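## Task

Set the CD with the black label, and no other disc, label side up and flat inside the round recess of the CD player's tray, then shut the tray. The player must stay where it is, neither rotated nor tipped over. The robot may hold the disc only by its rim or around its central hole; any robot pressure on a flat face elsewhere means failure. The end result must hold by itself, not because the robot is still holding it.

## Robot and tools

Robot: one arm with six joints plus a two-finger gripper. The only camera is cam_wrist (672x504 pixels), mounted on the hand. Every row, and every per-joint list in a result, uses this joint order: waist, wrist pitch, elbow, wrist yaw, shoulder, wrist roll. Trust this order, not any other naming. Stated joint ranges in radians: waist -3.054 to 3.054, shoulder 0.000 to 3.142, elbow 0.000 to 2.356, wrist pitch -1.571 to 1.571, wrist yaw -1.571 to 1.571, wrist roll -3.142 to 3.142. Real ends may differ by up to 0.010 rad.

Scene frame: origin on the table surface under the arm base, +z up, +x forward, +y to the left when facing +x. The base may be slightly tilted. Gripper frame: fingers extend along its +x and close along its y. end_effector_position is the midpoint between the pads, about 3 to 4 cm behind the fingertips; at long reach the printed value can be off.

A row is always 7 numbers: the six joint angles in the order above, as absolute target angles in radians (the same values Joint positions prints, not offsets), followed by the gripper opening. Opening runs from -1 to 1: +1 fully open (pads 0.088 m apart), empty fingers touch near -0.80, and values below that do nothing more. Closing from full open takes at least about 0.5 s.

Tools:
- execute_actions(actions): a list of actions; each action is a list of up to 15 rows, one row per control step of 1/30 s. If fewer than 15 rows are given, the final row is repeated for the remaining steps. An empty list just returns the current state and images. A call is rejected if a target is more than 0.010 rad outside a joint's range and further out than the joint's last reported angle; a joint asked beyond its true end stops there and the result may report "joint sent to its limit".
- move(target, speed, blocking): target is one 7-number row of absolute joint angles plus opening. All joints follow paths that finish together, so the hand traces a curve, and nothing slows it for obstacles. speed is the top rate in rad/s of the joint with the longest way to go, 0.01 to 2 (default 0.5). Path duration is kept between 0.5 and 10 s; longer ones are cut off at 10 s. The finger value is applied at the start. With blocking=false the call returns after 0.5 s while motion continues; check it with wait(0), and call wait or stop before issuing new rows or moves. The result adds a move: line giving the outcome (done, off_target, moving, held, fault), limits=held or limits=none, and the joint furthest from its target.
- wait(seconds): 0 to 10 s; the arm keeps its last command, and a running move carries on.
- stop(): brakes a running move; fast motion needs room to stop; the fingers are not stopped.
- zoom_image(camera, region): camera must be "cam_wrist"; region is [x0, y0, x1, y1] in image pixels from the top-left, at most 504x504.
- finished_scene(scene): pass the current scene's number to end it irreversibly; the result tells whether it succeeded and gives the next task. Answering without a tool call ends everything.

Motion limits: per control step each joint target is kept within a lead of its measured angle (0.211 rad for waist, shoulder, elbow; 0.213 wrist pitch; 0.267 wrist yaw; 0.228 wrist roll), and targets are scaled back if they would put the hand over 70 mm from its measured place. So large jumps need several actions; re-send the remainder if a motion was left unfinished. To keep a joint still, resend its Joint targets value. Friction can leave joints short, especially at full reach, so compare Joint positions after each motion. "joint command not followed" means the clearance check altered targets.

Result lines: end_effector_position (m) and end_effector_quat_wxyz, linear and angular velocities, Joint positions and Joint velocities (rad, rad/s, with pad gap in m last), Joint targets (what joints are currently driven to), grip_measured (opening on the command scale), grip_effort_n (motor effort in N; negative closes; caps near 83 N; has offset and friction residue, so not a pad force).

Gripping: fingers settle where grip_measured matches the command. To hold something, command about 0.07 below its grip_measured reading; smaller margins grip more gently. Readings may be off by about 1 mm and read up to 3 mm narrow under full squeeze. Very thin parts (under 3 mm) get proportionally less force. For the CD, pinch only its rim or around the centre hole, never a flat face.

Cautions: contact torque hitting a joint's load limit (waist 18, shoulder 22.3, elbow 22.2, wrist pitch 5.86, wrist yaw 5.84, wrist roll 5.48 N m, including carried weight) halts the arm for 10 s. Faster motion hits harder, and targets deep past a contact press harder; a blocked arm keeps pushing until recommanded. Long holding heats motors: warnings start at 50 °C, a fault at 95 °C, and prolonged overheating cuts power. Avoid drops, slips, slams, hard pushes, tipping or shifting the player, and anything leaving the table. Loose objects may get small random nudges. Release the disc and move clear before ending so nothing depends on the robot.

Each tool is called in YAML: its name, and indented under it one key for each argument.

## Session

execute_actions:
  actions: []

Scene clock: 0.00 s.
end_effector_position=(+0.2958, +0.0557, +0.3292) grip_measured=+0.840 grip_effort_n=n/a end_effector_quat_wxyz=(+0.756, +0.340, +0.531, -0.176) end_effector_velocity=(-0.002, +0.000, -0.000) end_effector_angular_velocity=(+0.003, +0.007, +0.002)
Joint names: [waist, wrist pitch, elbow, wrist yaw, shoulder, wrist roll]
Joint positions: [ 1.103 -1.03   0.978  0.915  1.313  1.526  0.08 ]
Joint velocities: [ 0.002 -0.007 -0.002 -0.007 -0.002  0.007 -0.   ]
Heat: hottest wrist pitch 24 °C (+0.0 °C/min).
Joint targets: [1.103 -1.030 0.978 0.915 1.313 1.526]
camera_calibration (this result's frames):
cam_wrist: T_world_to_cam=[[-0.586389, -0.716022, -0.378761, 0.352613], [-0.799589, 0.586487, 0.129191, 0.187196], [0.129634, 0.37861, -0.916433, 0.322636], [0, 0, 0, 1]] pos_world=[0.314624, 0.020538, 0.405047]

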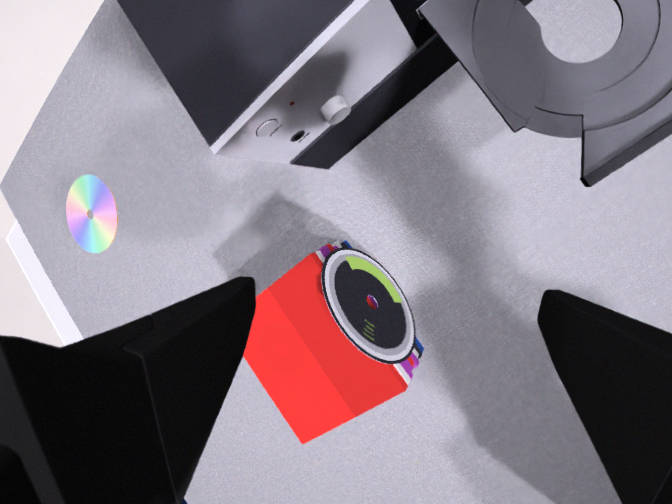

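move:
  target: [0.6, -1.1, 1.1, 0.562, 1.0, -1.557, 1.0]
  speed: 1.2

Scene clock: 7.20 s.
end_effector_position=(+0.3150, -0.0606, +0.3279) grip_measured=+1.000 grip_effort_n=20.7 end_effector_quat_wxyz=(+0.558, -0.564, +0.328, +0.514) end_effector_velocity=(-0.002, +0.000, -0.001) end_effector_angular_velocity=(-0.002, +0.003, +0.026)
Joint names: [waist, wrist pitch, elbow, wrist yaw, shoulder, wrist roll]
Joint positions: [ 0.603 -1.097  1.092  0.564  1.006 -1.555  0.088]
Joint velocities: [-0.002 -0.007 -0.002 -0.007 -0.002 -0.022  0.   ]
Heat: hottest wrist pitch 24 °C (+0.0 °C/min).
Joint targets: [0.600 -1.100 1.100 0.562 1.000 -1.557]
move: done; limits=none; farthest joint: the elbow, 0.008 radians from its target (0.122 radians at the start)
camera_calibration (this result's frames):
cam_wrist: T_world_to_cam=[[0.951223, 0.198663, 0.236025, -0.35044], [0.147924, -0.965088, 0.216156, -0.150009], [0.270727, -0.170699, -0.947401, 0.295448], [0, 0, 0, 1]] pos_world=[0.27555, -0.0247198, 0.395046]

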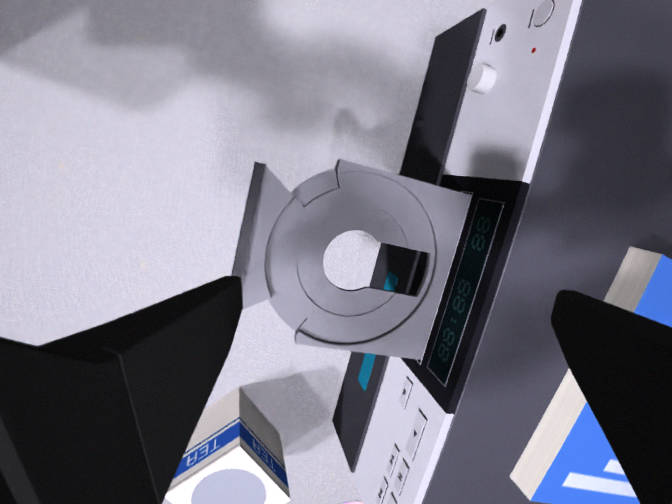

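move:
  target: [0.15, -1.0, 1.1, 0.7, 1.0, -1.4, 1.0]
  speed: 0.8

Scene clock: 13.13 s.
end_effector_position=(+0.3103, -0.1746, +0.2842) grip_measured=+1.000 grip_effort_n=20.7 end_effector_quat_wxyz=(+0.576, -0.480, +0.578, +0.323) end_effector_velocity=(+0.000, -0.002, +0.000) end_effector_angular_velocity=(-0.010, -0.003, +0.000)
Joint names: [waist, wrist pitch, elbow, wrist yaw, shoulder, wrist roll]
Joint positions: [ 0.153 -1.002  1.092  0.698  1.006 -1.402  0.088]
Joint velocities: [-0.002  0.007 -0.002  0.007 -0.002 -0.007 -0.   ]
Heat: hottest elbow 24 °C (+0.0 °C/min).
Joint targets: [0.150 -1.000 1.100 0.700 1.000 -1.400]
move: done; limits=none; farthest joint: the elbow, 0.008 radians from its target (0.008 radians at the start)
camera_calibration (this result's frames):
cam_wrist: T_world_to_cam=[[0.940531, -0.319591, 0.115164, -0.365826], [-0.334291, -0.810426, 0.481102, -0.148535], [-0.0604235, -0.49099, -0.869067, 0.260394], [0, 0, 0, 1]] pos_world=[0.31015, -0.10944, 0.339891]

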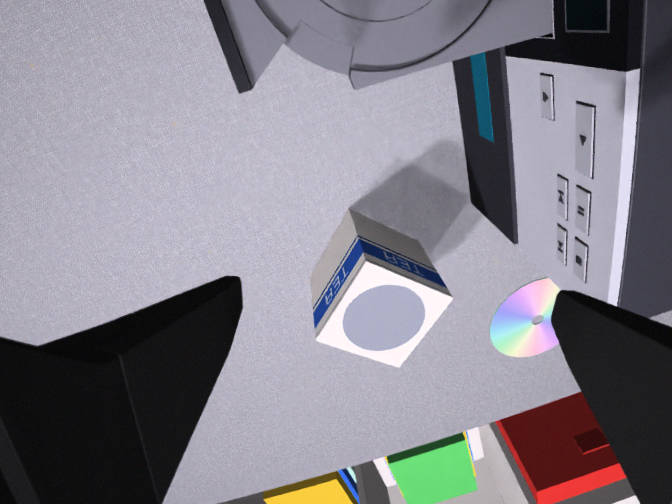

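move:
  target: [0.0, -1.0, 1.1, 0.25, 1.0, -1.4, 1.0]
  speed: 0.8

Scene clock: 26.57 s.
end_effector_position=(+0.3110, -0.1418, +0.2731) grip_measured=+1.000 grip_effort_n=21.2 end_effector_quat_wxyz=(+0.671, -0.354, +0.515, +0.400) end_effector_velocity=(-0.005, +0.002, -0.000) end_effector_angular_velocity=(+0.012, +0.020, +0.001)
Joint names: [waist, wrist pitch, elbow, wrist yaw, shoulder, wrist roll]
Joint positions: [ 0.003 -1.002  1.092  0.252  1.006 -1.402  0.088]
Joint velocities: [-0.002 -0.022 -0.002 -0.007 -0.002  0.007 -0.   ]
Heat: hottest elbow 25 °C (+2.3 °C/min).
Joint targets: [0.000 -1.000 1.100 0.250 1.000 -1.400]
move: done; limits=none; farthest joint: the elbow, 0.008 radians from its target (0.008 radians at the start)
camera_calibration (this result's frames):
cam_wrist: T_world_to_cam=[[0.917963, -0.396599, 0.00730317, -0.329183], [-0.393049, -0.906956, 0.151469, -0.0218486], [-0.0534487, -0.141913, -0.988435, 0.346844], [0, 0, 0, 1]] pos_world=[0.312128, -0.101148, 0.348546]

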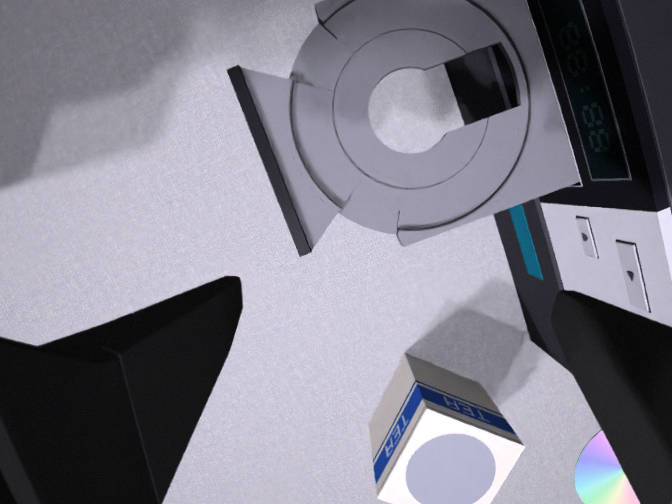

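move:
  target: [0.908, -1.013, 1.399, 0.7955, 2.236, -2.127, -0.3]
  speed: 0.8

Scene clock: 45.63 s.
end_effector_position=(+0.3066, +0.1837, +0.1791) grip_measured=-0.296 grip_effort_n=-17.0 end_effector_quat_wxyz=(+0.042, +0.702, -0.080, -0.706) end_effector_velocity=(-0.003, -0.004, -0.002) end_effector_angular_velocity=(-0.014, +0.025, +0.018)
Joint names: [waist, wrist pitch, elbow, wrist yaw, shoulder, wrist roll]
Joint positions: [ 0.908 -1.011  1.393  0.793  2.224 -2.125  0.024]
Joint velocities: [-0.007 -0.022 -0.002 -0.007  0.002 -0.007 -0.   ]
Heat: hottest elbow 26 °C (+2.6 °C/min).
Joint targets: [0.908 -1.013 1.399 0.795 2.236 -2.127]
move: off_target; limits=none; farthest joint: the shoulder, 0.012 radians from its target (1.230 radians at the start)
camera_calibration (this result's frames):
cam_wrist: T_world_to_cam=[[0.028068, 0.97227, -0.23217, -0.131096], [0.935442, 0.0563245, 0.348963, -0.333771], [0.352363, -0.226976, -0.907922, 0.176603], [0, 0, 0, 1]] pos_world=[0.253674, 0.186345, 0.246379]

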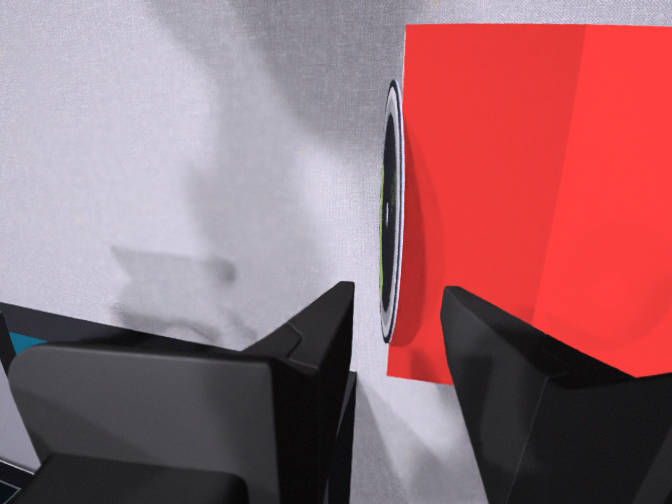

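move:
  target: [0.861, -0.901, 1.356, 0.819, 2.29, -2.2, -0.35]
  speed: 0.08

Scene clock: 55.53 s.
end_effector_position=(+0.3048, +0.1852, +0.1489) grip_measured=-0.346 grip_effort_n=-17.4 end_effector_quat_wxyz=(+0.059, +0.702, -0.077, -0.706) end_effector_velocity=(-0.004, -0.003, -0.001) end_effector_angular_velocity=(-0.011, +0.026, +0.036)
Joint names: [waist, wrist pitch, elbow, wrist yaw, shoulder, wrist roll]
Joint positions: [ 0.864 -0.904  1.363  0.817  2.278 -2.198  0.022]
Joint velocities: [-0.002 -0.022 -0.002 -0.007  0.002 -0.022 -0.   ]
Heat: hottest shoulder 25 °C (+1.1 °C/min).
Joint targets: [0.861 -0.901 1.356 0.819 2.290 -2.200]
move: off_target; limits=none; farthest joint: the shoulder, 0.012 radians from its target (0.066 radians at the start)
camera_calibration (this result's frames):
cam_wrist: T_world_to_cam=[[0.000183267, 0.968021, -0.25087, -0.127381], [0.934568, 0.08909, 0.34445, -0.326719], [0.355785, -0.234518, -0.904665, 0.150063], [0, 0, 0, 1]] pos_world=[0.251975, 0.187607, 0.216339]

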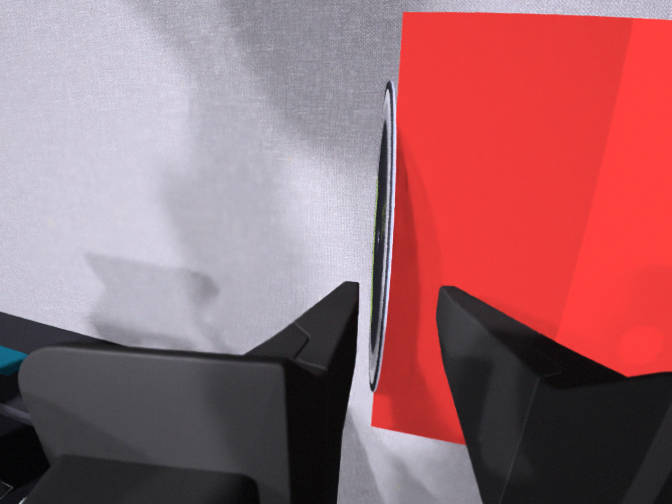

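execute_actions:
  actions:
    - [[0.861,-0.901,1.356,0.819,2.29,-2.2,-0.45],[0.861,-0.901,1.356,0.819,2.29,-2.2,-0.5],[0.861,-0.901,1.356,0.819,2.29,-2.2,-0.55],[0.861,-0.901,1.356,0.819,2.29,-2.2,-0.58],[0.861,-0.901,1.356,0.819,2.29,-2.2,-0.61],[0.861,-0.901,1.356,0.819,2.29,-2.2,-0.63],[0.861,-0.901,1.356,0.819,2.29,-2.2,-0.65],[0.861,-0.901,1.356,0.819,2.29,-2.2,-0.665],[0.861,-0.901,1.356,0.819,2.29,-2.2,-0.68],[0.861,-0.901,1.356,0.819,2.29,-2.2,-0.695],[0.861,-0.901,1.356,0.819,2.29,-2.2,-0.71],[0.861,-0.901,1.356,0.819,2.29,-2.2,-0.725],[0.861,-0.901,1.356,0.819,2.29,-2.2,-0.74],[0.861,-0.901,1.356,0.819,2.29,-2.2,-0.755],[0.861,-0.901,1.356,0.819,2.29,-2.2,-0.77]]
    - [[0.861,-0.901,1.356,0.819,2.29,-2.2,-0.785],[0.861,-0.901,1.356,0.819,2.29,-2.2,-0.8],[0.861,-0.901,1.356,0.819,2.29,-2.2,-0.9],[0.861,-0.901,1.356,0.819,2.29,-2.2,-1.0]]

move:
  target: [0.91, -1.013, 1.399, 0.7955, 2.215, -2.127, -1.0]
  speed: 0.1

Scene clock: 62.30 s.
end_effector_position=(+0.3049, +0.1852, +0.1489) grip_measured=-0.794 grip_effort_n=-83.5 end_effector_quat_wxyz=(+0.059, +0.702, -0.077, -0.706) end_effector_velocity=(-0.005, -0.004, -0.000) end_effector_angular_velocity=(-0.011, +0.023, +0.021)
Joint names: [waist, wrist pitch, elbow, wrist yaw, shoulder, wrist roll]
Joint positions: [ 0.864 -0.903  1.363  0.817  2.278 -2.198  0.   ]
Joint velocities: [-0.002 -0.022 -0.007 -0.007 -0.002 -0.007  0.   ]
Heat: hottest waist 25 °C (+1.0 °C/min).
Joint targets: [0.861 -0.901 1.356 0.819 2.290 -2.200]
camera_calibration (this result's frames):
cam_wrist: T_world_to_cam=[[0.000489383, 0.968014, -0.250895, -0.127486], [0.93441, 0.0889261, 0.34492, -0.326791], [0.356199, -0.234608, -0.904479, 0.149895], [0, 0, 0, 1]] pos_world=[0.252026, 0.187635, 0.216308]

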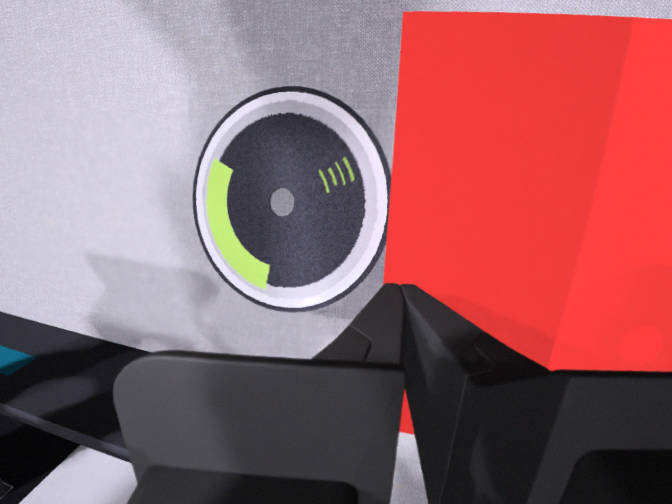

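Scene clock: 63.80 s.
end_effector_position=(+0.3070, +0.1838, +0.1794) grip_measured=-0.794 grip_effort_n=-83.5 end_effector_quat_wxyz=(+0.045, +0.704, -0.078, -0.705) end_effector_velocity=(-0.001, -0.003, -0.001) end_effector_angular_velocity=(-0.003, +0.015, +0.005)
Joint names: [waist, wrist pitch, elbow, wrist yaw, shoulder, wrist roll]
Joint positions: [ 0.91  -1.01   1.393  0.798  2.224 -2.129  0.   ]
Joint velocities: [-0.007 -0.007 -0.002 -0.007 -0.002 -0.007 -0.   ]
Heat: hottest waist 25 °C (+1.0 °C/min).
Joint targets: [0.910 -1.013 1.399 0.795 2.215 -2.127]
move: done; limits=none; farthest joint: the shoulder, 0.009 radians from its target (0.063 radians at the start)
camera_calibration (this result's frames):
cam_wrist: T_world_to_cam=[[0.0227515, 0.97198, -0.233959, -0.129113], [0.933782, 0.0629342, 0.352266, -0.335499], [0.35712, -0.226481, -0.906185, 0.174913], [0, 0, 0, 1]] pos_world=[0.253755, 0.186225, 0.246482]

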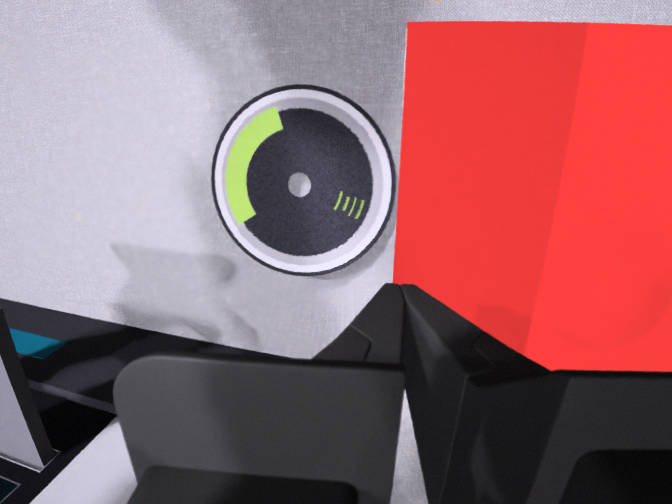

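move:
  target: [0.476, -0.151, 0.745, 0.649, 1.9, -2.164, 0.47]
  speed: 0.5

Scene clock: 85.50 s.
end_effector_position=(+0.2802, +0.0758, +0.0799) grip_measured=+0.466 grip_effort_n=20.2 end_effector_quat_wxyz=(-0.238, +0.664, -0.240, -0.667) end_effector_velocity=(-0.004, -0.003, -0.000) end_effector_angular_velocity=(-0.013, +0.016, +0.004)
Joint names: [waist, wrist pitch, elbow, wrist yaw, shoulder, wrist roll]
Joint positions: [ 0.479 -0.153  0.751  0.651  1.908 -2.162  0.062]
Joint velocities: [-0.002 -0.022 -0.002  0.007 -0.002  0.007 -0.   ]
Heat: hottest waist 27 °C (+2.0 °C/min).
Joint targets: [0.476 -0.151 0.745 0.649 1.900 -2.164]
move: done; limits=none; farthest joint: the shoulder, 0.008 radians from its target (0.324 radians at the start)
camera_calibration (this result's frames):
cam_wrist: T_world_to_cam=[[0.615945, 0.78492, -0.0671807, -0.212145], [0.748954, -0.557003, 0.35891, -0.170433], [0.244296, -0.271384, -0.930951, 0.106813], [0, 0, 0, 1]] pos_world=[0.232222, 0.100573, 0.146356]

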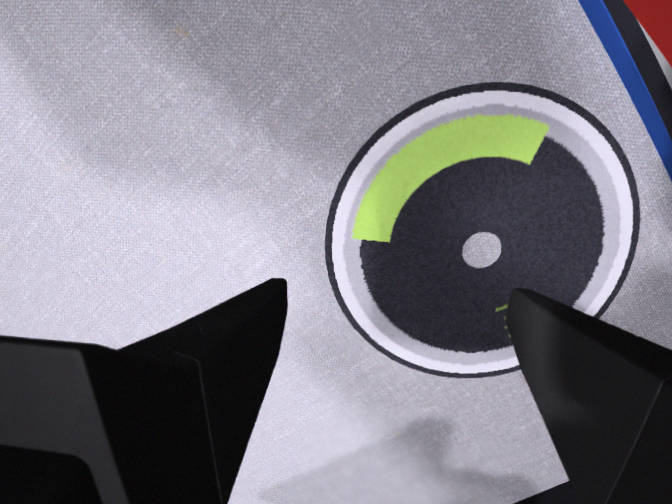

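move:
  target: [0.415, 0.004, 0.767, 0.6316, 2.035, -2.237, 0.47]
  speed: 0.15

Scene clock: 100.03 s.
end_effector_position=(+0.2862, +0.0808, +0.0525) grip_measured=+0.466 grip_effort_n=20.2 end_effector_quat_wxyz=(-0.246, +0.668, -0.235, -0.662) end_effector_velocity=(-0.005, -0.000, -0.001) end_effector_angular_velocity=(+0.003, +0.016, +0.016)
Joint names: [waist, wrist pitch, elbow, wrist yaw, shoulder, wrist roll]
Joint positions: [ 0.427 -0.001  0.761  0.629  2.007 -2.236  0.062]
Joint velocities: [-0.002 -0.007 -0.007 -0.007  0.002 -0.007  0.   ]
Heat: hottest shoulder 27 °C (+2.0 °C/min).
Joint targets: [0.415 0.004 0.767 0.631 2.035 -2.237]
move: off_target; limits=none; farthest joint: the shoulder, 0.028 radians from its target (0.127 radians at the start)
camera_calibration (this result's frames):
cam_wrist: T_world_to_cam=[[0.620367, 0.783039, -0.0446602, -0.223934], [0.739456, -0.564958, 0.366098, -0.159327], [0.261438, -0.260139, -0.929504, 0.0753699], [0, 0, 0, 1]] pos_world=[0.237032, 0.104942, 0.118385]

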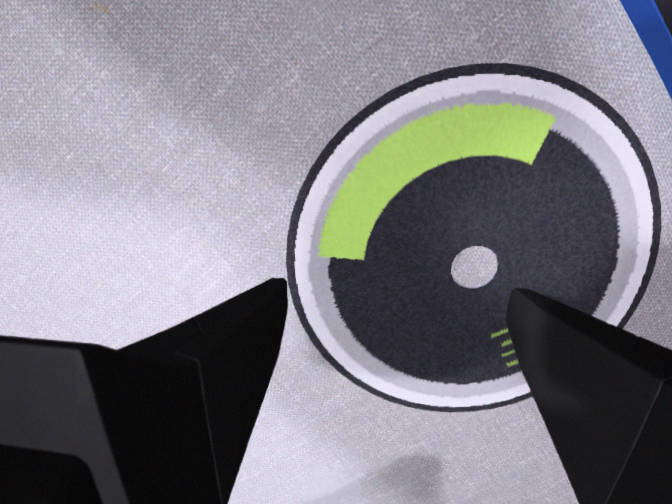

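move:
  target: [0.6, -0.4, 0.78, 0.66, 1.72, -2.2, 0.47]
  speed: 0.4

move:
  target: [0.6, -0.4, 0.78, 0.66, 1.72, 1.95, 0.47]
  speed: 1.5

Scene clock: 117.27 s.
end_effector_position=(+0.2858, +0.0770, +0.1377) grip_measured=+0.466 grip_effort_n=20.2 end_effector_quat_wxyz=(-0.200, +0.687, -0.173, -0.677) end_effector_velocity=(-0.002, +0.000, -0.001) end_effector_angular_velocity=(+0.006, +0.002, +0.004)
Joint names: [waist, wrist pitch, elbow, wrist yaw, shoulder, wrist roll]
Joint positions: [ 0.599 -0.397  0.775  0.658  1.727 -2.202  0.062]
Joint velocities: [-0.002  0.007 -0.007 -0.007 -0.002 -0.007 -0.   ]
Heat: hottest shoulder 26 °C (+1.0 °C/min).
Joint targets: [0.600 -0.400 0.780 0.660 1.720 -2.200]
move: done; limits=none; farthest joint: the shoulder, 0.007 radians from its target (0.287 radians at the start)
camera_calibration (this result's frames):
cam_wrist: T_world_to_cam=[[0.488496, 0.872302, -0.0214498, -0.189319], [0.815025, -0.447365, 0.368237, -0.223275], [0.311618, -0.197365, -0.929484, 0.134504], [0, 0, 0, 1]] pos_world=[0.232542, 0.0918045, 0.203177]

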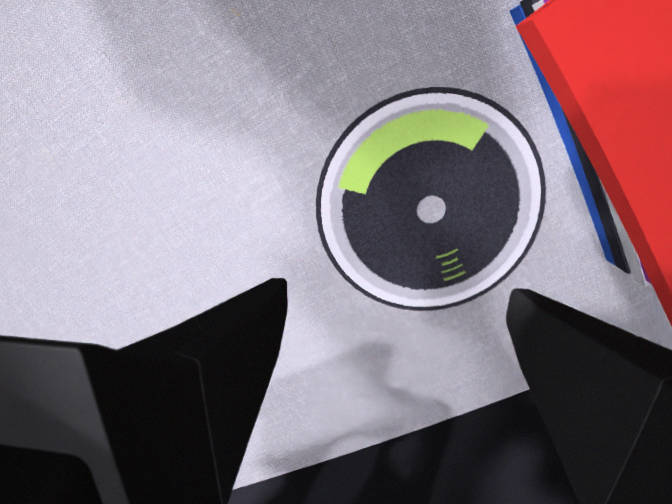

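Scene clock: 120.90 s.
end_effector_position=(+0.2857, +0.0770, +0.1377) grip_measured=+0.467 grip_effort_n=18.8 end_effector_quat_wxyz=(+0.505, +0.507, +0.509, -0.478) end_effector_velocity=(-0.006, +0.000, -0.000) end_effector_angular_velocity=(+0.011, +0.025, +0.035)
Joint names: [waist, wrist pitch, elbow, wrist yaw, shoulder, wrist roll]
Joint positions: [ 0.599 -0.398  0.775  0.658  1.727  1.948  0.062]
Joint velocities: [-0.002 -0.022 -0.002 -0.022 -0.002 -0.022  0.   ]
Heat: hottest shoulder 26 °C (+1.0 °C/min).
Joint targets: [0.600 -0.400 0.780 0.660 1.720 1.950]
move: done; limits=none; farthest joint: the shoulder, 0.007 radians from its target (0.007 radians at the start)
camera_calibration (this result's frames):
cam_wrist: T_world_to_cam=[[-0.994866, -0.0503353, -0.0877938, 0.314734], [-0.0808764, 0.916928, 0.390772, -0.0753872], [0.0608309, 0.395866, -0.916291, 0.158686], [0, 0, 0, 1]] pos_world=[0.297368, 0.0221486, 0.202493]

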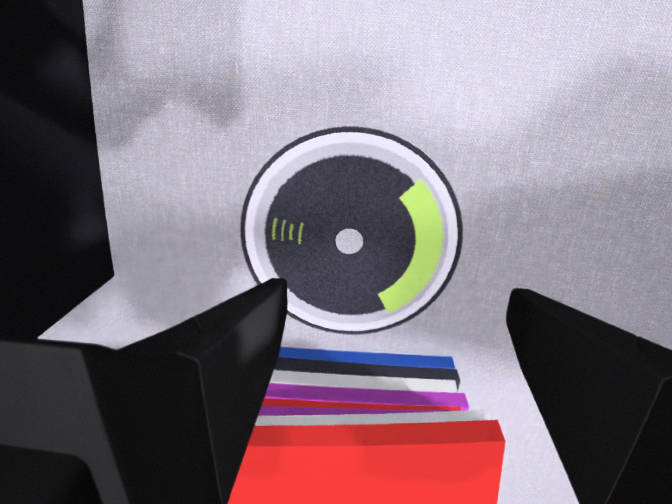

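move:
  target: [0.497, -0.005, 0.764, 0.6566, 2.096, 1.886, 0.47]
  speed: 0.3

Scene clock: 125.37 s.
end_effector_position=(+0.2685, +0.1037, +0.0501) grip_measured=+0.467 grip_effort_n=19.3 end_effector_quat_wxyz=(+0.499, +0.499, +0.500, -0.502) end_effector_velocity=(-0.003, -0.000, -0.001) end_effector_angular_velocity=(+0.003, +0.013, +0.013)
Joint names: [waist, wrist pitch, elbow, wrist yaw, shoulder, wrist roll]
Joint positions: [ 0.501 -0.008  0.768  0.658  2.086  1.888  0.062]
Joint velocities: [-0.002 -0.007 -0.002 -0.007  0.002 -0.007 -0.   ]
Heat: hottest shoulder 26 °C (+0.0 °C/min).
Joint targets: [0.497 -0.005 0.764 0.657 2.096 1.886]
move: done; limits=none; farthest joint: the shoulder, 0.010 radians from its target (0.369 radians at the start)
camera_calibration (this result's frames):
cam_wrist: T_world_to_cam=[[-0.998111, -0.022006, -0.0573686, 0.287663], [-0.0412621, 0.931874, 0.360428, -0.0777557], [0.0455287, 0.362114, -0.931021, 0.0772725], [0, 0, 0, 1]] pos_world=[0.280393, 0.0508074, 0.116471]

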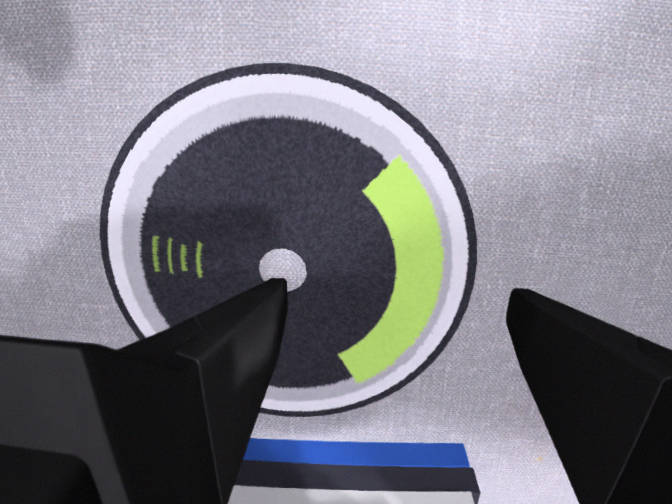

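move:
  target: [0.470, 0.042, 0.777, 0.647, 2.122, 1.848, 0.47]
  speed: 0.05

Scene clock: 134.10 s.
end_effector_position=(+0.2712, +0.1022, +0.0406) grip_measured=+0.467 grip_effort_n=19.3 end_effector_quat_wxyz=(+0.499, +0.500, +0.500, -0.500) end_effector_velocity=(+0.001, -0.002, +0.000) end_effector_angular_velocity=(-0.009, +0.001, +0.022)
Joint names: [waist, wrist pitch, elbow, wrist yaw, shoulder, wrist roll]
Joint positions: [0.473 0.04  0.773 0.649 2.111 1.85  0.062]
Joint velocities: [-0.002 -0.007  0.002  0.007 -0.002 -0.022 -0.   ]
Heat: hottest waist 26 °C (-1.0 °C/min).
Joint targets: [0.470 0.042 0.777 0.647 2.122 1.848]
move: off_target; limits=none; farthest joint: the shoulder, 0.011 radians from its target (0.036 radians at the start)
camera_calibration (this result's frames):
cam_wrist: T_world_to_cam=[[-0.997829, -0.0231606, -0.0616478, 0.290038], [-0.0440439, 0.930647, 0.363258, -0.0720491], [0.0489591, 0.365184, -0.929647, 0.0675287], [0, 0, 0, 1]] pos_world=[0.282929, 0.0491093, 0.10683]

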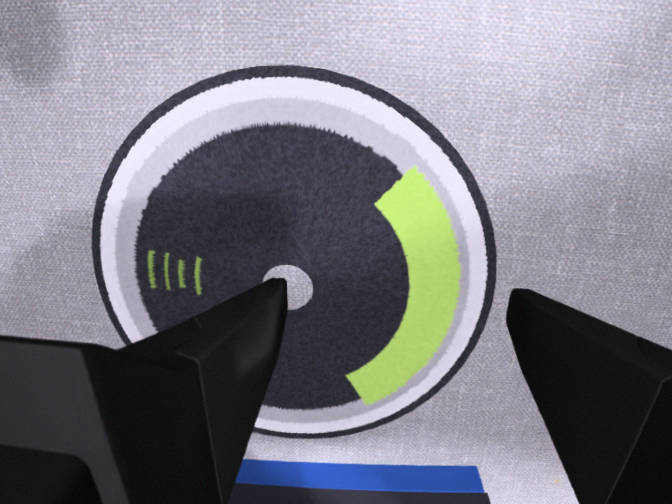

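move:
  target: [0.460, 0.067, 0.767, 0.6445, 2.1385, 1.836, 0.47]
  speed: 0.02

Scene clock: 145.03 s.
end_effector_position=(+0.2702, +0.1020, +0.0357) grip_measured=+0.467 grip_effort_n=19.3 end_effector_quat_wxyz=(+0.500, +0.500, +0.500, -0.500) end_effector_velocity=(-0.004, -0.001, -0.000) end_effector_angular_velocity=(+0.003, +0.013, +0.013)
Joint names: [waist, wrist pitch, elbow, wrist yaw, shoulder, wrist roll]
Joint positions: [0.464 0.064 0.772 0.647 2.128 1.838 0.062]
Joint velocities: [-0.002 -0.007 -0.007 -0.007 -0.002 -0.007 -0.   ]
Heat: hottest waist 26 °C (-1.0 °C/min).
Joint targets: [0.460 0.067 0.767 0.645 2.138 1.836]
move: off_target; limits=none; farthest joint: the shoulder, 0.011 radians from its target (0.027 radians at the start)
camera_calibration (this result's frames):
cam_wrist: T_world_to_cam=[[-0.997829, -0.0236404, -0.0614699, 0.288805], [-0.044404, 0.930796, 0.362831, -0.0700276], [0.0486385, 0.364773, -0.929825, 0.0632043], [0, 0, 0, 1]] pos_world=[0.281994, 0.0489537, 0.10193]

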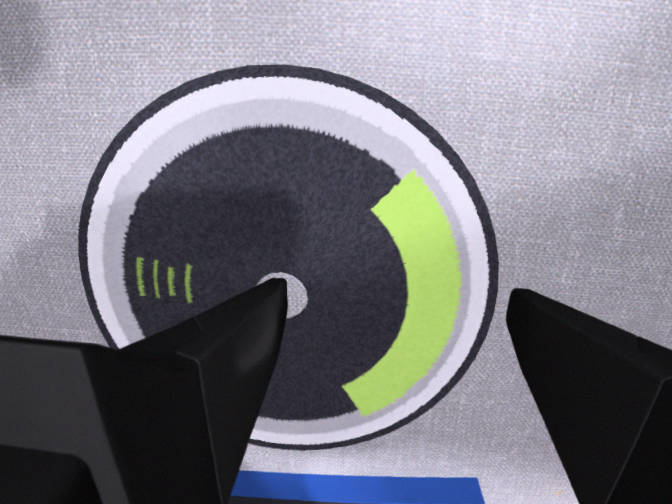

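move:
  target: [0.456, 0.077, 0.768, 0.6435, 2.1455, 1.831, 0.47]
  speed: 0.01

Scene clock: 149.00 s.
end_effector_position=(+0.2707, +0.1023, +0.0351) grip_measured=+0.467 grip_effort_n=18.8 end_effector_quat_wxyz=(+0.500, +0.501, +0.499, -0.499) end_effector_velocity=(-0.002, -0.000, -0.000) end_effector_angular_velocity=(+0.004, +0.009, +0.010)
Joint names: [waist, wrist pitch, elbow, wrist yaw, shoulder, wrist roll]
Joint positions: [0.463 0.073 0.77  0.647 2.13  1.835 0.062]
Joint velocities: [-0.002 -0.007 -0.002 -0.007 -0.002 -0.007 -0.   ]
Heat: hottest waist 26 °C (-1.0 °C/min).
Joint targets: [0.456 0.077 0.768 0.643 2.146 1.831]
move: off_target; limits=none; farthest joint: the shoulder, 0.015 radians from its target (0.017 radians at the start)
camera_calibration (this result's frames):
cam_wrist: T_world_to_cam=[[-0.997601, -0.0232189, -0.0652219, 0.289231], [-0.0454166, 0.930524, 0.363405, -0.0697617], [0.0522527, 0.365495, -0.929346, 0.0614477], [0, 0, 0, 1]] pos_world=[0.282158, 0.0491717, 0.101322]

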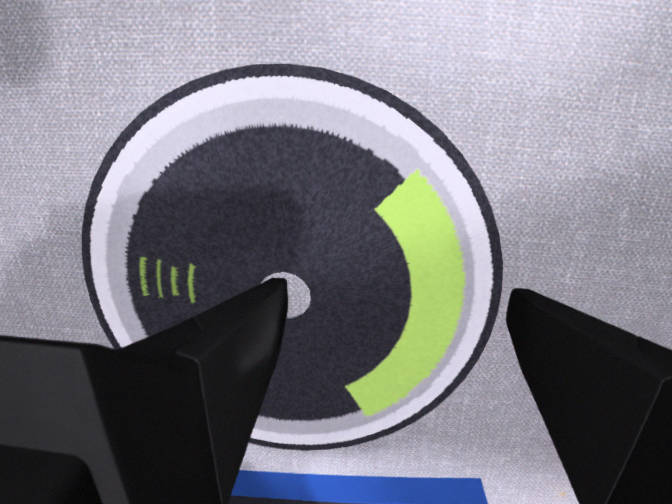

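execute_actions:
  actions:
    - [[0.458,0.074,0.768,0.645,2.142,1.833,0.45],[0.458,0.074,0.768,0.645,2.142,1.833,0.43],[0.458,0.074,0.768,0.645,2.142,1.833,0.41],[0.458,0.074,0.768,0.645,2.142,1.833,0.395],[0.458,0.074,0.768,0.645,2.142,1.833,0.38],[0.458,0.074,0.768,0.645,2.142,1.833,0.365],[0.458,0.074,0.768,0.645,2.142,1.833,0.35],[0.458,0.074,0.768,0.645,2.142,1.833,0.335],[0.458,0.074,0.768,0.645,2.142,1.833,0.32],[0.458,0.074,0.768,0.645,2.142,1.833,0.305],[0.458,0.074,0.768,0.645,2.142,1.833,0.29],[0.458,0.074,0.768,0.645,2.142,1.833,0.275],[0.458,0.074,0.768,0.645,2.142,1.833,0.26],[0.458,0.074,0.768,0.645,2.142,1.833,0.25],[0.458,0.074,0.768,0.645,2.142,1.833,0.24]]
    - [[0.458,0.074,0.768,0.645,2.142,1.833,0.24]]

Scene clock: 155.37 s.
end_effector_position=(+0.2709, +0.1023, +0.0351) grip_measured=+0.247 grip_effort_n=-36.0 end_effector_quat_wxyz=(+0.501, +0.501, +0.499, -0.499) end_effector_velocity=(-0.005, -0.001, -0.000) end_effector_angular_velocity=(+0.001, +0.020, +0.004)
Joint names: [waist, wrist pitch, elbow, wrist yaw, shoulder, wrist roll]
Joint positions: [0.463 0.074 0.77  0.648 2.13  1.834 0.051]
Joint velocities: [-0.002 -0.022 -0.002 -0.007 -0.002  0.007 -0.   ]
Heat: hottest waist 26 °C (-1.0 °C/min).
Joint targets: [0.458 0.074 0.768 0.645 2.142 1.833]
camera_calibration (this result's frames):
cam_wrist: T_world_to_cam=[[-0.997537, -0.0229411, -0.0662873, 0.289458], [-0.0455189, 0.930719, 0.362891, -0.0696742], [0.0533697, 0.365015, -0.929471, 0.061207], [0, 0, 0, 1]] pos_world=[0.282307, 0.0491461, 0.101362]

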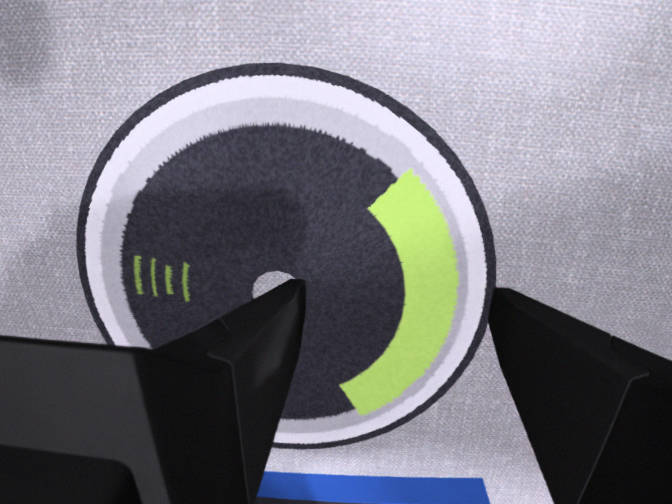

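execute_actions:
  actions:
    - [[0.458,0.074,0.768,0.645,2.142,1.833,0.23],[0.458,0.074,0.768,0.645,2.142,1.833,0.22],[0.458,0.074,0.768,0.645,2.142,1.833,0.21],[0.458,0.074,0.768,0.645,2.142,1.833,0.20]]

Scene clock: 159.17 s.
end_effector_position=(+0.2709, +0.1024, +0.0352) grip_measured=+0.211 grip_effort_n=-54.2 end_effector_quat_wxyz=(+0.501, +0.501, +0.499, -0.499) end_effector_velocity=(-0.005, -0.002, -0.001) end_effector_angular_velocity=(-0.001, +0.022, +0.030)
Joint names: [waist, wrist pitch, elbow, wrist yaw, shoulder, wrist roll]
Joint positions: [0.463 0.074 0.77  0.648 2.13  1.834 0.049]
Joint velocities: [-0.007 -0.022 -0.002 -0.007 -0.002 -0.022 -0.   ]
Heat: hottest waist 26 °C (-1.0 °C/min).
Joint targets: [0.458 0.074 0.768 0.645 2.142 1.833]
camera_calibration (this result's frames):
cam_wrist: T_world_to_cam=[[-0.997518, -0.0232223, -0.0664762, 0.2895], [-0.0458586, 0.930648, 0.363032, -0.0697053], [0.0534355, 0.365179, -0.929403, 0.0611919], [0, 0, 0, 1]] pos_world=[0.282315, 0.049248, 0.101422]

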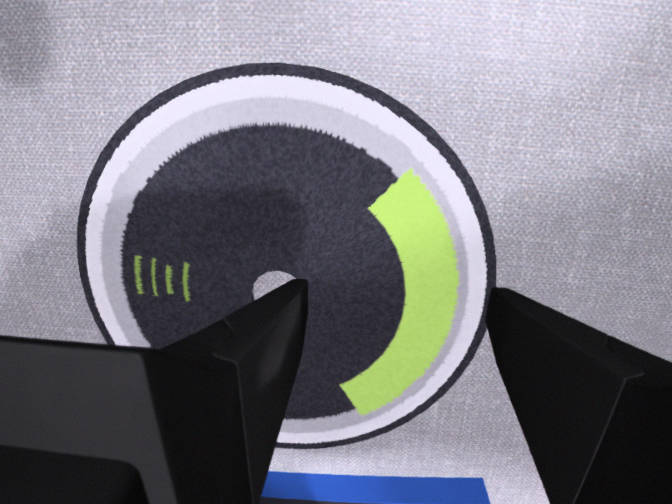

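move:
  target: [0.497, -0.01, 0.772, 0.656, 2.075, 1.872, 0.18]
  speed: 0.04

Scene clock: 163.10 s.
end_effector_position=(+0.2701, +0.1031, +0.0498) grip_measured=+0.184 grip_effort_n=-17.0 end_effector_quat_wxyz=(+0.501, +0.497, +0.503, -0.499) end_effector_velocity=(+0.003, +0.001, -0.000) end_effector_angular_velocity=(+0.011, -0.013, -0.008)
Joint names: [waist, wrist pitch, elbow, wrist yaw, shoulder, wrist roll]
Joint positions: [ 0.496 -0.007  0.77   0.654  2.083  1.87   0.048]
Joint velocities: [-0.002  0.022 -0.002 -0.007 -0.002 -0.007 -0.   ]
Heat: hottest waist 26 °C (-1.0 °C/min).
Joint targets: [0.497 -0.010 0.772 0.656 2.075 1.872]
move: done; limits=none; farthest joint: the shoulder, 0.008 radians from its target (0.055 radians at the start)
camera_calibration (this result's frames):
cam_wrist: T_world_to_cam=[[-0.997774, -0.0327858, -0.0580639, 0.290363], [-0.0517192, 0.930141, 0.363542, -0.0741395], [0.0420886, 0.365736, -0.929766, 0.0776404], [0, 0, 0, 1]] pos_world=[0.282614, 0.0500841, 0.116]

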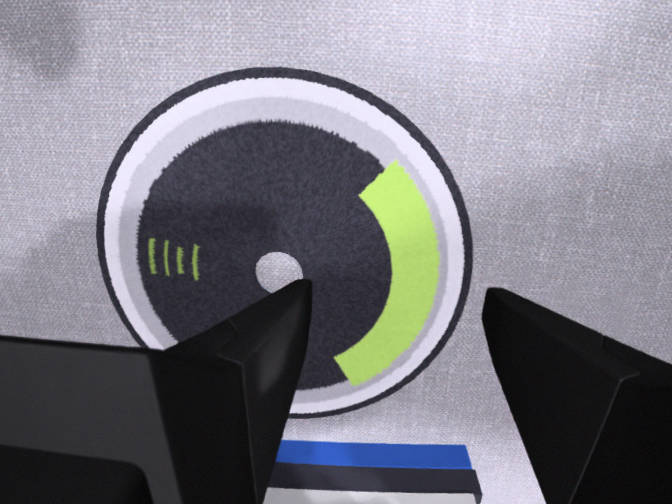

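move:
  target: [0.36, -0.1, 0.815, 0.512, 1.925, 0.14, 0.63]
  speed: 0.8

Scene clock: 209.03 s.
end_effector_position=(+0.3039, +0.0698, +0.0600) grip_measured=+0.626 grip_effort_n=21.2 end_effector_quat_wxyz=(+0.701, +0.034, +0.711, +0.038) end_effector_velocity=(+0.002, -0.000, +0.001) end_effector_angular_velocity=(+0.008, -0.008, -0.002)
Joint names: [waist, wrist pitch, elbow, wrist yaw, shoulder, wrist roll]
Joint positions: [ 0.363 -0.097  0.811  0.514  1.934  0.142  0.07 ]
Joint velocities: [-0.002  0.007 -0.002 -0.007 -0.007 -0.007 -0.   ]
Heat: hottest shoulder 27 °C (+1.0 °C/min).
Joint targets: [0.360 -0.100 0.815 0.512 1.925 0.140]
move: done; limits=none; farthest joint: the shoulder, 0.009 radians from its target (0.158 radians at the start)
camera_calibration (this result's frames):
cam_wrist: T_world_to_cam=[[0.0274702, -0.986239, -0.16303, 0.0848448], [-0.925613, -0.0866818, 0.368411, 0.291119], [-0.377473, 0.140783, -0.915256, 0.240173], [0, 0, 0, 1]] pos_world=[0.357792, 0.0750998, 0.126401]

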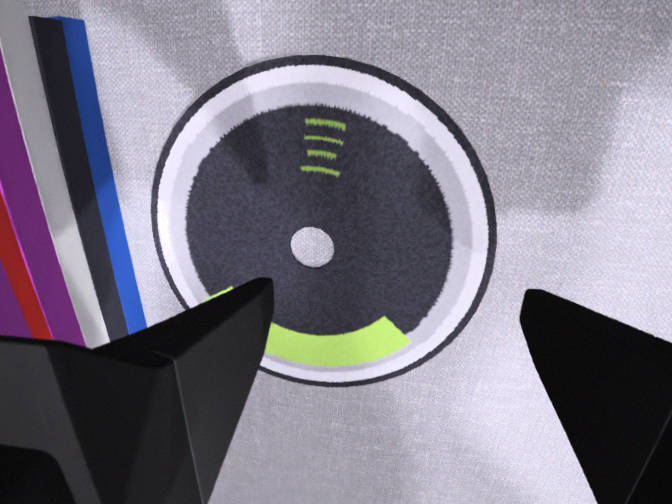

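move:
  target: [0.323, -0.011, 0.819, 0.501, 2.0, 0.099, 0.63]
  speed: 0.08

Scene clock: 212.13 s.
end_effector_position=(+0.3071, +0.0712, +0.0451) grip_measured=+0.626 grip_effort_n=21.2 end_effector_quat_wxyz=(+0.707, +0.038, +0.705, +0.042) end_effector_velocity=(-0.002, -0.000, +0.000) end_effector_angular_velocity=(+0.006, +0.009, -0.005)
Joint names: [waist, wrist pitch, elbow, wrist yaw, shoulder, wrist roll]
Joint positions: [ 0.333 -0.017  0.813  0.493  1.982  0.098  0.07 ]
Joint velocities: [-0.002 -0.007 -0.002 -0.007 -0.002  0.007  0.   ]
Heat: hottest shoulder 27 °C (+1.0 °C/min).
Joint targets: [0.323 -0.011 0.819 0.501 2.000 0.099]
move: off_target; limits=none; farthest joint: the shoulder, 0.018 radians from its target (0.066 radians at the start)
camera_calibration (this result's frames):
cam_wrist: T_world_to_cam=[[0.0303566, -0.98413, -0.174831, 0.0831861], [-0.931247, -0.0913903, 0.352742, 0.302461], [-0.363122, 0.152103, -0.919243, 0.222491], [0, 0, 0, 1]] pos_world=[0.359932, 0.0756664, 0.112376]

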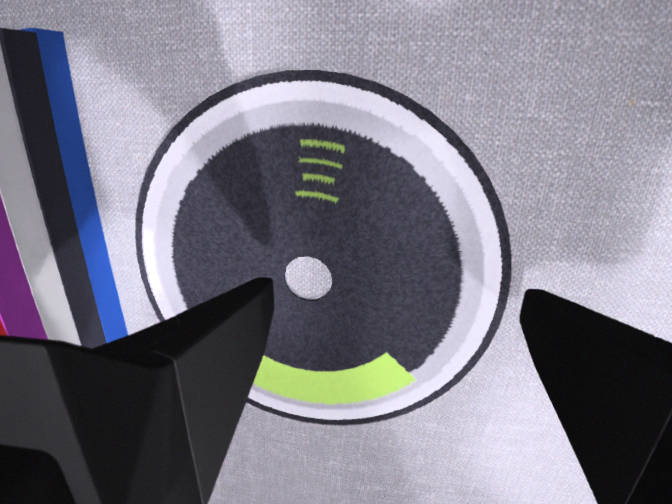

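move:
  target: [0.6, -0.4, 0.78, 0.66, 1.72, 0.14, -1.0]
  speed: 0.4

move:
  target: [0.6, -0.3, 0.78, 0.66, 1.72, 3.12, -1.0]
  speed: 1.5

move:
  target: [0.445, 0.36, 0.876, 0.668, 2.14, 3.125, -1.0]
  speed: 0.4

Scene clock: 244.43 s.
end_effector_position=(+0.2903, +0.0778, +0.1392) grip_measured=-0.795 grip_effort_n=-83.5 end_effector_quat_wxyz=(+0.714, -0.080, +0.688, +0.103) end_effector_velocity=(-0.002, +0.001, +0.001) end_effector_angular_velocity=(+0.005, +0.007, +0.014)
Joint names: [waist, wrist pitch, elbow, wrist yaw, shoulder, wrist roll]
Joint positions: [ 0.599 -0.397  0.787  0.658  1.728  0.138  0.   ]
Joint velocities: [ 0.002 -0.007 -0.002 -0.007 -0.002 -0.007 -0.   ]
Heat: hottest waist 26 °C (-1.0 °C/min).
Joint targets: [0.600 -0.400 0.780 0.660 1.720 0.140]
move: done; limits=none; farthest joint: the shoulder, 0.008 radians from its target (0.262 radians at the start)
camera_calibration (this result's frames):
cam_wrist: T_world_to_cam=[[0.282222, -0.955341, -0.0876044, 0.0191466], [-0.899239, -0.295249, 0.322795, 0.265], [-0.334245, -0.0123225, -0.942406, 0.309532], [0, 0, 0, 1]] pos_world=[0.336354, 0.100347, 0.207841]

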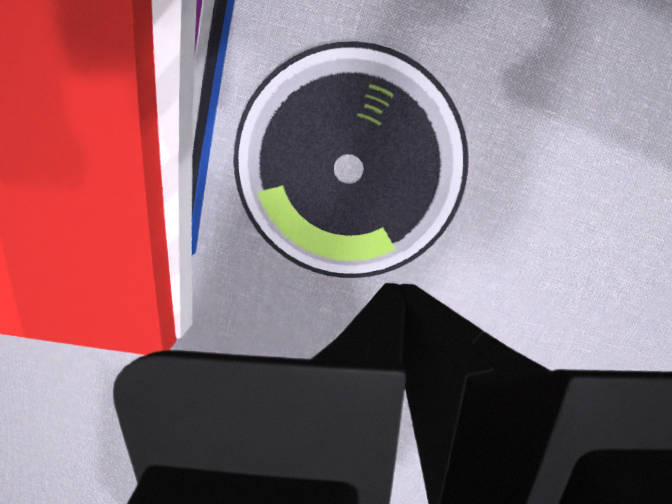

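Scene clock: 247.27 s.
end_effector_position=(+0.3068, +0.0842, +0.1406) grip_measured=-0.794 grip_effort_n=-83.5 end_effector_quat_wxyz=(+0.112, +0.734, +0.143, -0.654) end_effector_velocity=(-0.001, -0.002, -0.001) end_effector_angular_velocity=(-0.009, -0.004, +0.018)
Joint names: [waist, wrist pitch, elbow, wrist yaw, shoulder, wrist roll]
Joint positions: [ 0.599 -0.302  0.787  0.658  1.728  3.117  0.   ]
Joint velocities: [-0.002  0.007 -0.007  0.007 -0.002 -0.022 -0.   ]
Heat: hottest waist 26 °C (-1.0 °C/min).
Joint targets: [0.600 -0.300 0.780 0.660 1.720 3.120]
move: done; limits=none; farthest joint: the shoulder, 0.008 radians from its target (0.008 radians at the start)
camera_calibration (this result's frames):
cam_wrist: T_world_to_cam=[[-0.371745, 0.927386, -0.0419672, 0.0564559], [0.811206, 0.34649, 0.471052, -0.318366], [0.451388, 0.141067, -0.881106, 0.0539213], [0, 0, 0, 1]] pos_world=[0.254908, 0.0503477, 0.199847]

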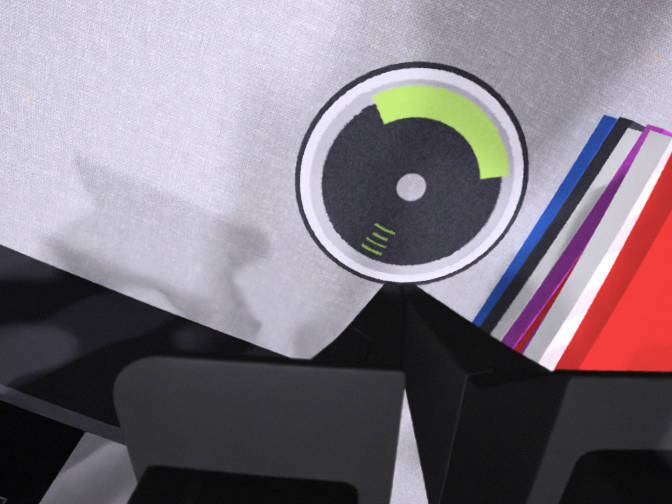

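Scene clock: 249.50 s.
end_effector_position=(+0.3743, +0.1193, +0.0626) grip_measured=-0.794 grip_effort_n=-83.5 end_effector_quat_wxyz=(-0.007, +0.816, +0.034, -0.577) end_effector_velocity=(-0.004, +0.002, -0.000) end_effector_angular_velocity=(+0.001, +0.015, +0.025)
Joint names: [waist, wrist pitch, elbow, wrist yaw, shoulder, wrist roll]
Joint positions: [0.48  0.358 0.873 0.641 2.103 3.127 0.   ]
Joint velocities: [ 0.002 -0.022 -0.002 -0.007 -0.002 -0.007 -0.   ]
Heat: hottest waist 26 °C (-1.0 °C/min).
Joint targets: [0.445 0.360 0.876 0.668 2.140 3.125]
move: off_target; limits=none; farthest joint: the shoulder, 0.037 radians from its target (0.412 radians at the start)
camera_calibration (this result's frames):
cam_wrist: T_world_to_cam=[[-0.0490105, 0.998651, -0.0171316, -0.0851787], [0.754707, 0.0482626, 0.654284, -0.303266], [0.654229, 0.0191375, -0.756054, -0.11946], [0, 0, 0, 1]] pos_world=[0.302857, 0.101986, 0.106645]

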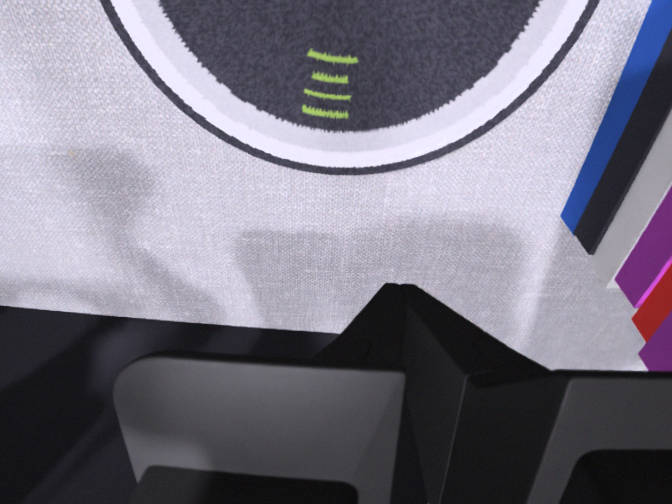

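move:
  target: [0.5, -0.2, 0.72, 0.4, 1.72, 2.4, 0.47]
  speed: 0.5

move:
  target: [0.38, -0.05, 0.66, 0.2, 1.8, 1.65, 0.47]
  speed: 0.5

move:
  target: [0.263, 0.147, 0.641, 0.178, 1.949, 1.603, 0.47]
  speed: 0.2

Scene clock: 268.40 s.
end_effector_position=(+0.2928, +0.0968, +0.1216) grip_measured=+0.466 grip_effort_n=21.6 end_effector_quat_wxyz=(+0.252, +0.672, +0.412, -0.562) end_effector_velocity=(-0.005, +0.001, -0.001) end_effector_angular_velocity=(+0.003, +0.007, +0.034)
Joint names: [waist, wrist pitch, elbow, wrist yaw, shoulder, wrist roll]
Joint positions: [ 0.499 -0.197  0.727  0.402  1.728  2.402  0.062]
Joint velocities: [ 0.002 -0.007 -0.007 -0.007  0.002 -0.022 -0.   ]
Heat: hottest waist 25 °C (-2.0 °C/min).
Joint targets: [0.500 -0.200 0.720 0.400 1.720 2.400]
move: done; limits=none; farthest joint: the shoulder, 0.008 radians from its target (0.383 radians at the start)
camera_calibration (this result's frames):
cam_wrist: T_world_to_cam=[[-0.846024, 0.529948, 0.0582977, 0.203857], [0.461165, 0.672545, 0.5788, -0.244613], [0.267526, 0.516563, -0.813383, 0.0509397], [0, 0, 0, 1]] pos_world=[0.271647, 0.0301662, 0.171131]

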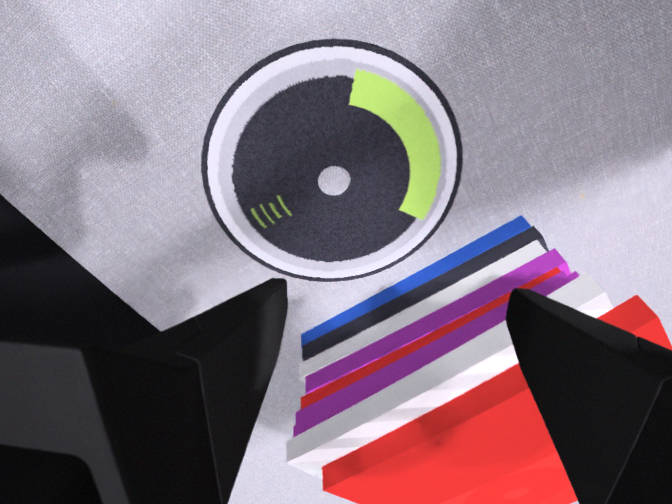

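Scene clock: 270.53 s.
end_effector_position=(+0.2778, +0.1038, +0.0941) grip_measured=+0.466 grip_effort_n=21.2 end_effector_quat_wxyz=(+0.400, +0.578, +0.610, -0.367) end_effector_velocity=(-0.001, +0.002, +0.001) end_effector_angular_velocity=(+0.020, +0.007, +0.010)
Joint names: [waist, wrist pitch, elbow, wrist yaw, shoulder, wrist roll]
Joint positions: [ 0.383 -0.052  0.666  0.202  1.79   1.652  0.062]
Joint velocities: [-0.002 -0.007  0.002 -0.022  0.002 -0.007 -0.   ]
Heat: hottest waist 25 °C (-2.0 °C/min).
Joint targets: [0.380 -0.050 0.660 0.200 1.800 1.650]
move: done; limits=none; farthest joint: the shoulder, 0.010 radians from its target (0.072 radians at the start)
camera_calibration (this result's frames):
cam_wrist: T_world_to_cam=[[-0.99499, -0.0591589, -0.0805945, 0.304634], [-0.0990199, 0.694368, 0.712775, -0.0857161], [0.0137952, 0.717184, -0.696747, 0.0676192], [0, 0, 0, 1]] pos_world=[0.293688, 0.0290449, 0.132762]

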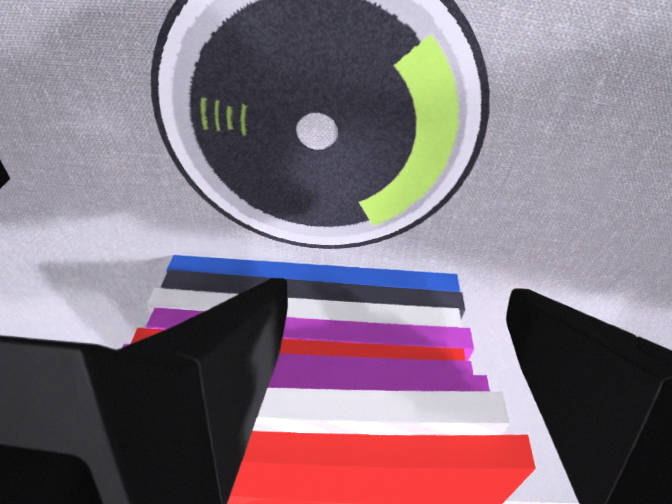

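Scene clock: 272.03 s.
end_effector_position=(+0.2705, +0.0931, +0.0471) grip_measured=+0.466 grip_effort_n=21.2 end_effector_quat_wxyz=(+0.390, +0.588, +0.591, -0.392) end_effector_velocity=(-0.003, -0.000, +0.000) end_effector_angular_velocity=(+0.006, +0.013, +0.014)
Joint names: [waist, wrist pitch, elbow, wrist yaw, shoulder, wrist roll]
Joint positions: [0.266 0.144 0.644 0.18  1.939 1.605 0.062]
Joint velocities: [-0.002 -0.022  0.002 -0.007 -0.002 -0.007 -0.001]
Heat: hottest waist 25 °C (-2.0 °C/min).
Joint targets: [0.263 0.147 0.641 0.178 1.949 1.603]
move: done; limits=none; farthest joint: the shoulder, 0.010 radians from its target (0.159 radians at the start)
camera_calibration (this result's frames):
cam_wrist: T_world_to_cam=[[-0.998103, 0.000543437, -0.0615698, 0.287416], [-0.0425805, 0.716204, 0.696591, -0.0620174], [0.0444751, 0.697891, -0.714822, 0.0370279], [0, 0, 0, 1]] pos_world=[0.282583, 0.0184195, 0.0873652]

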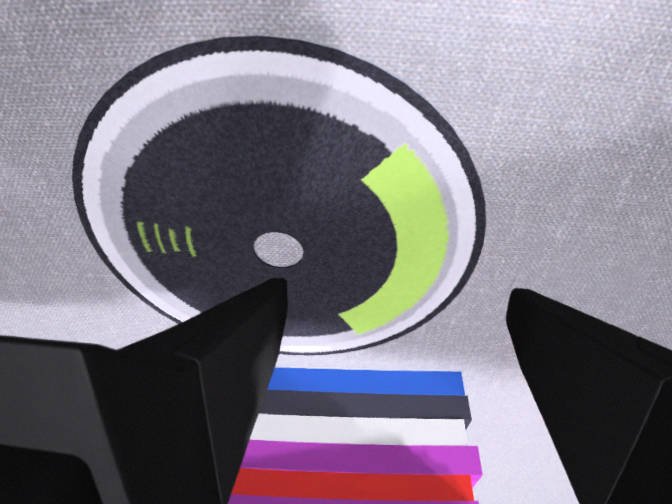

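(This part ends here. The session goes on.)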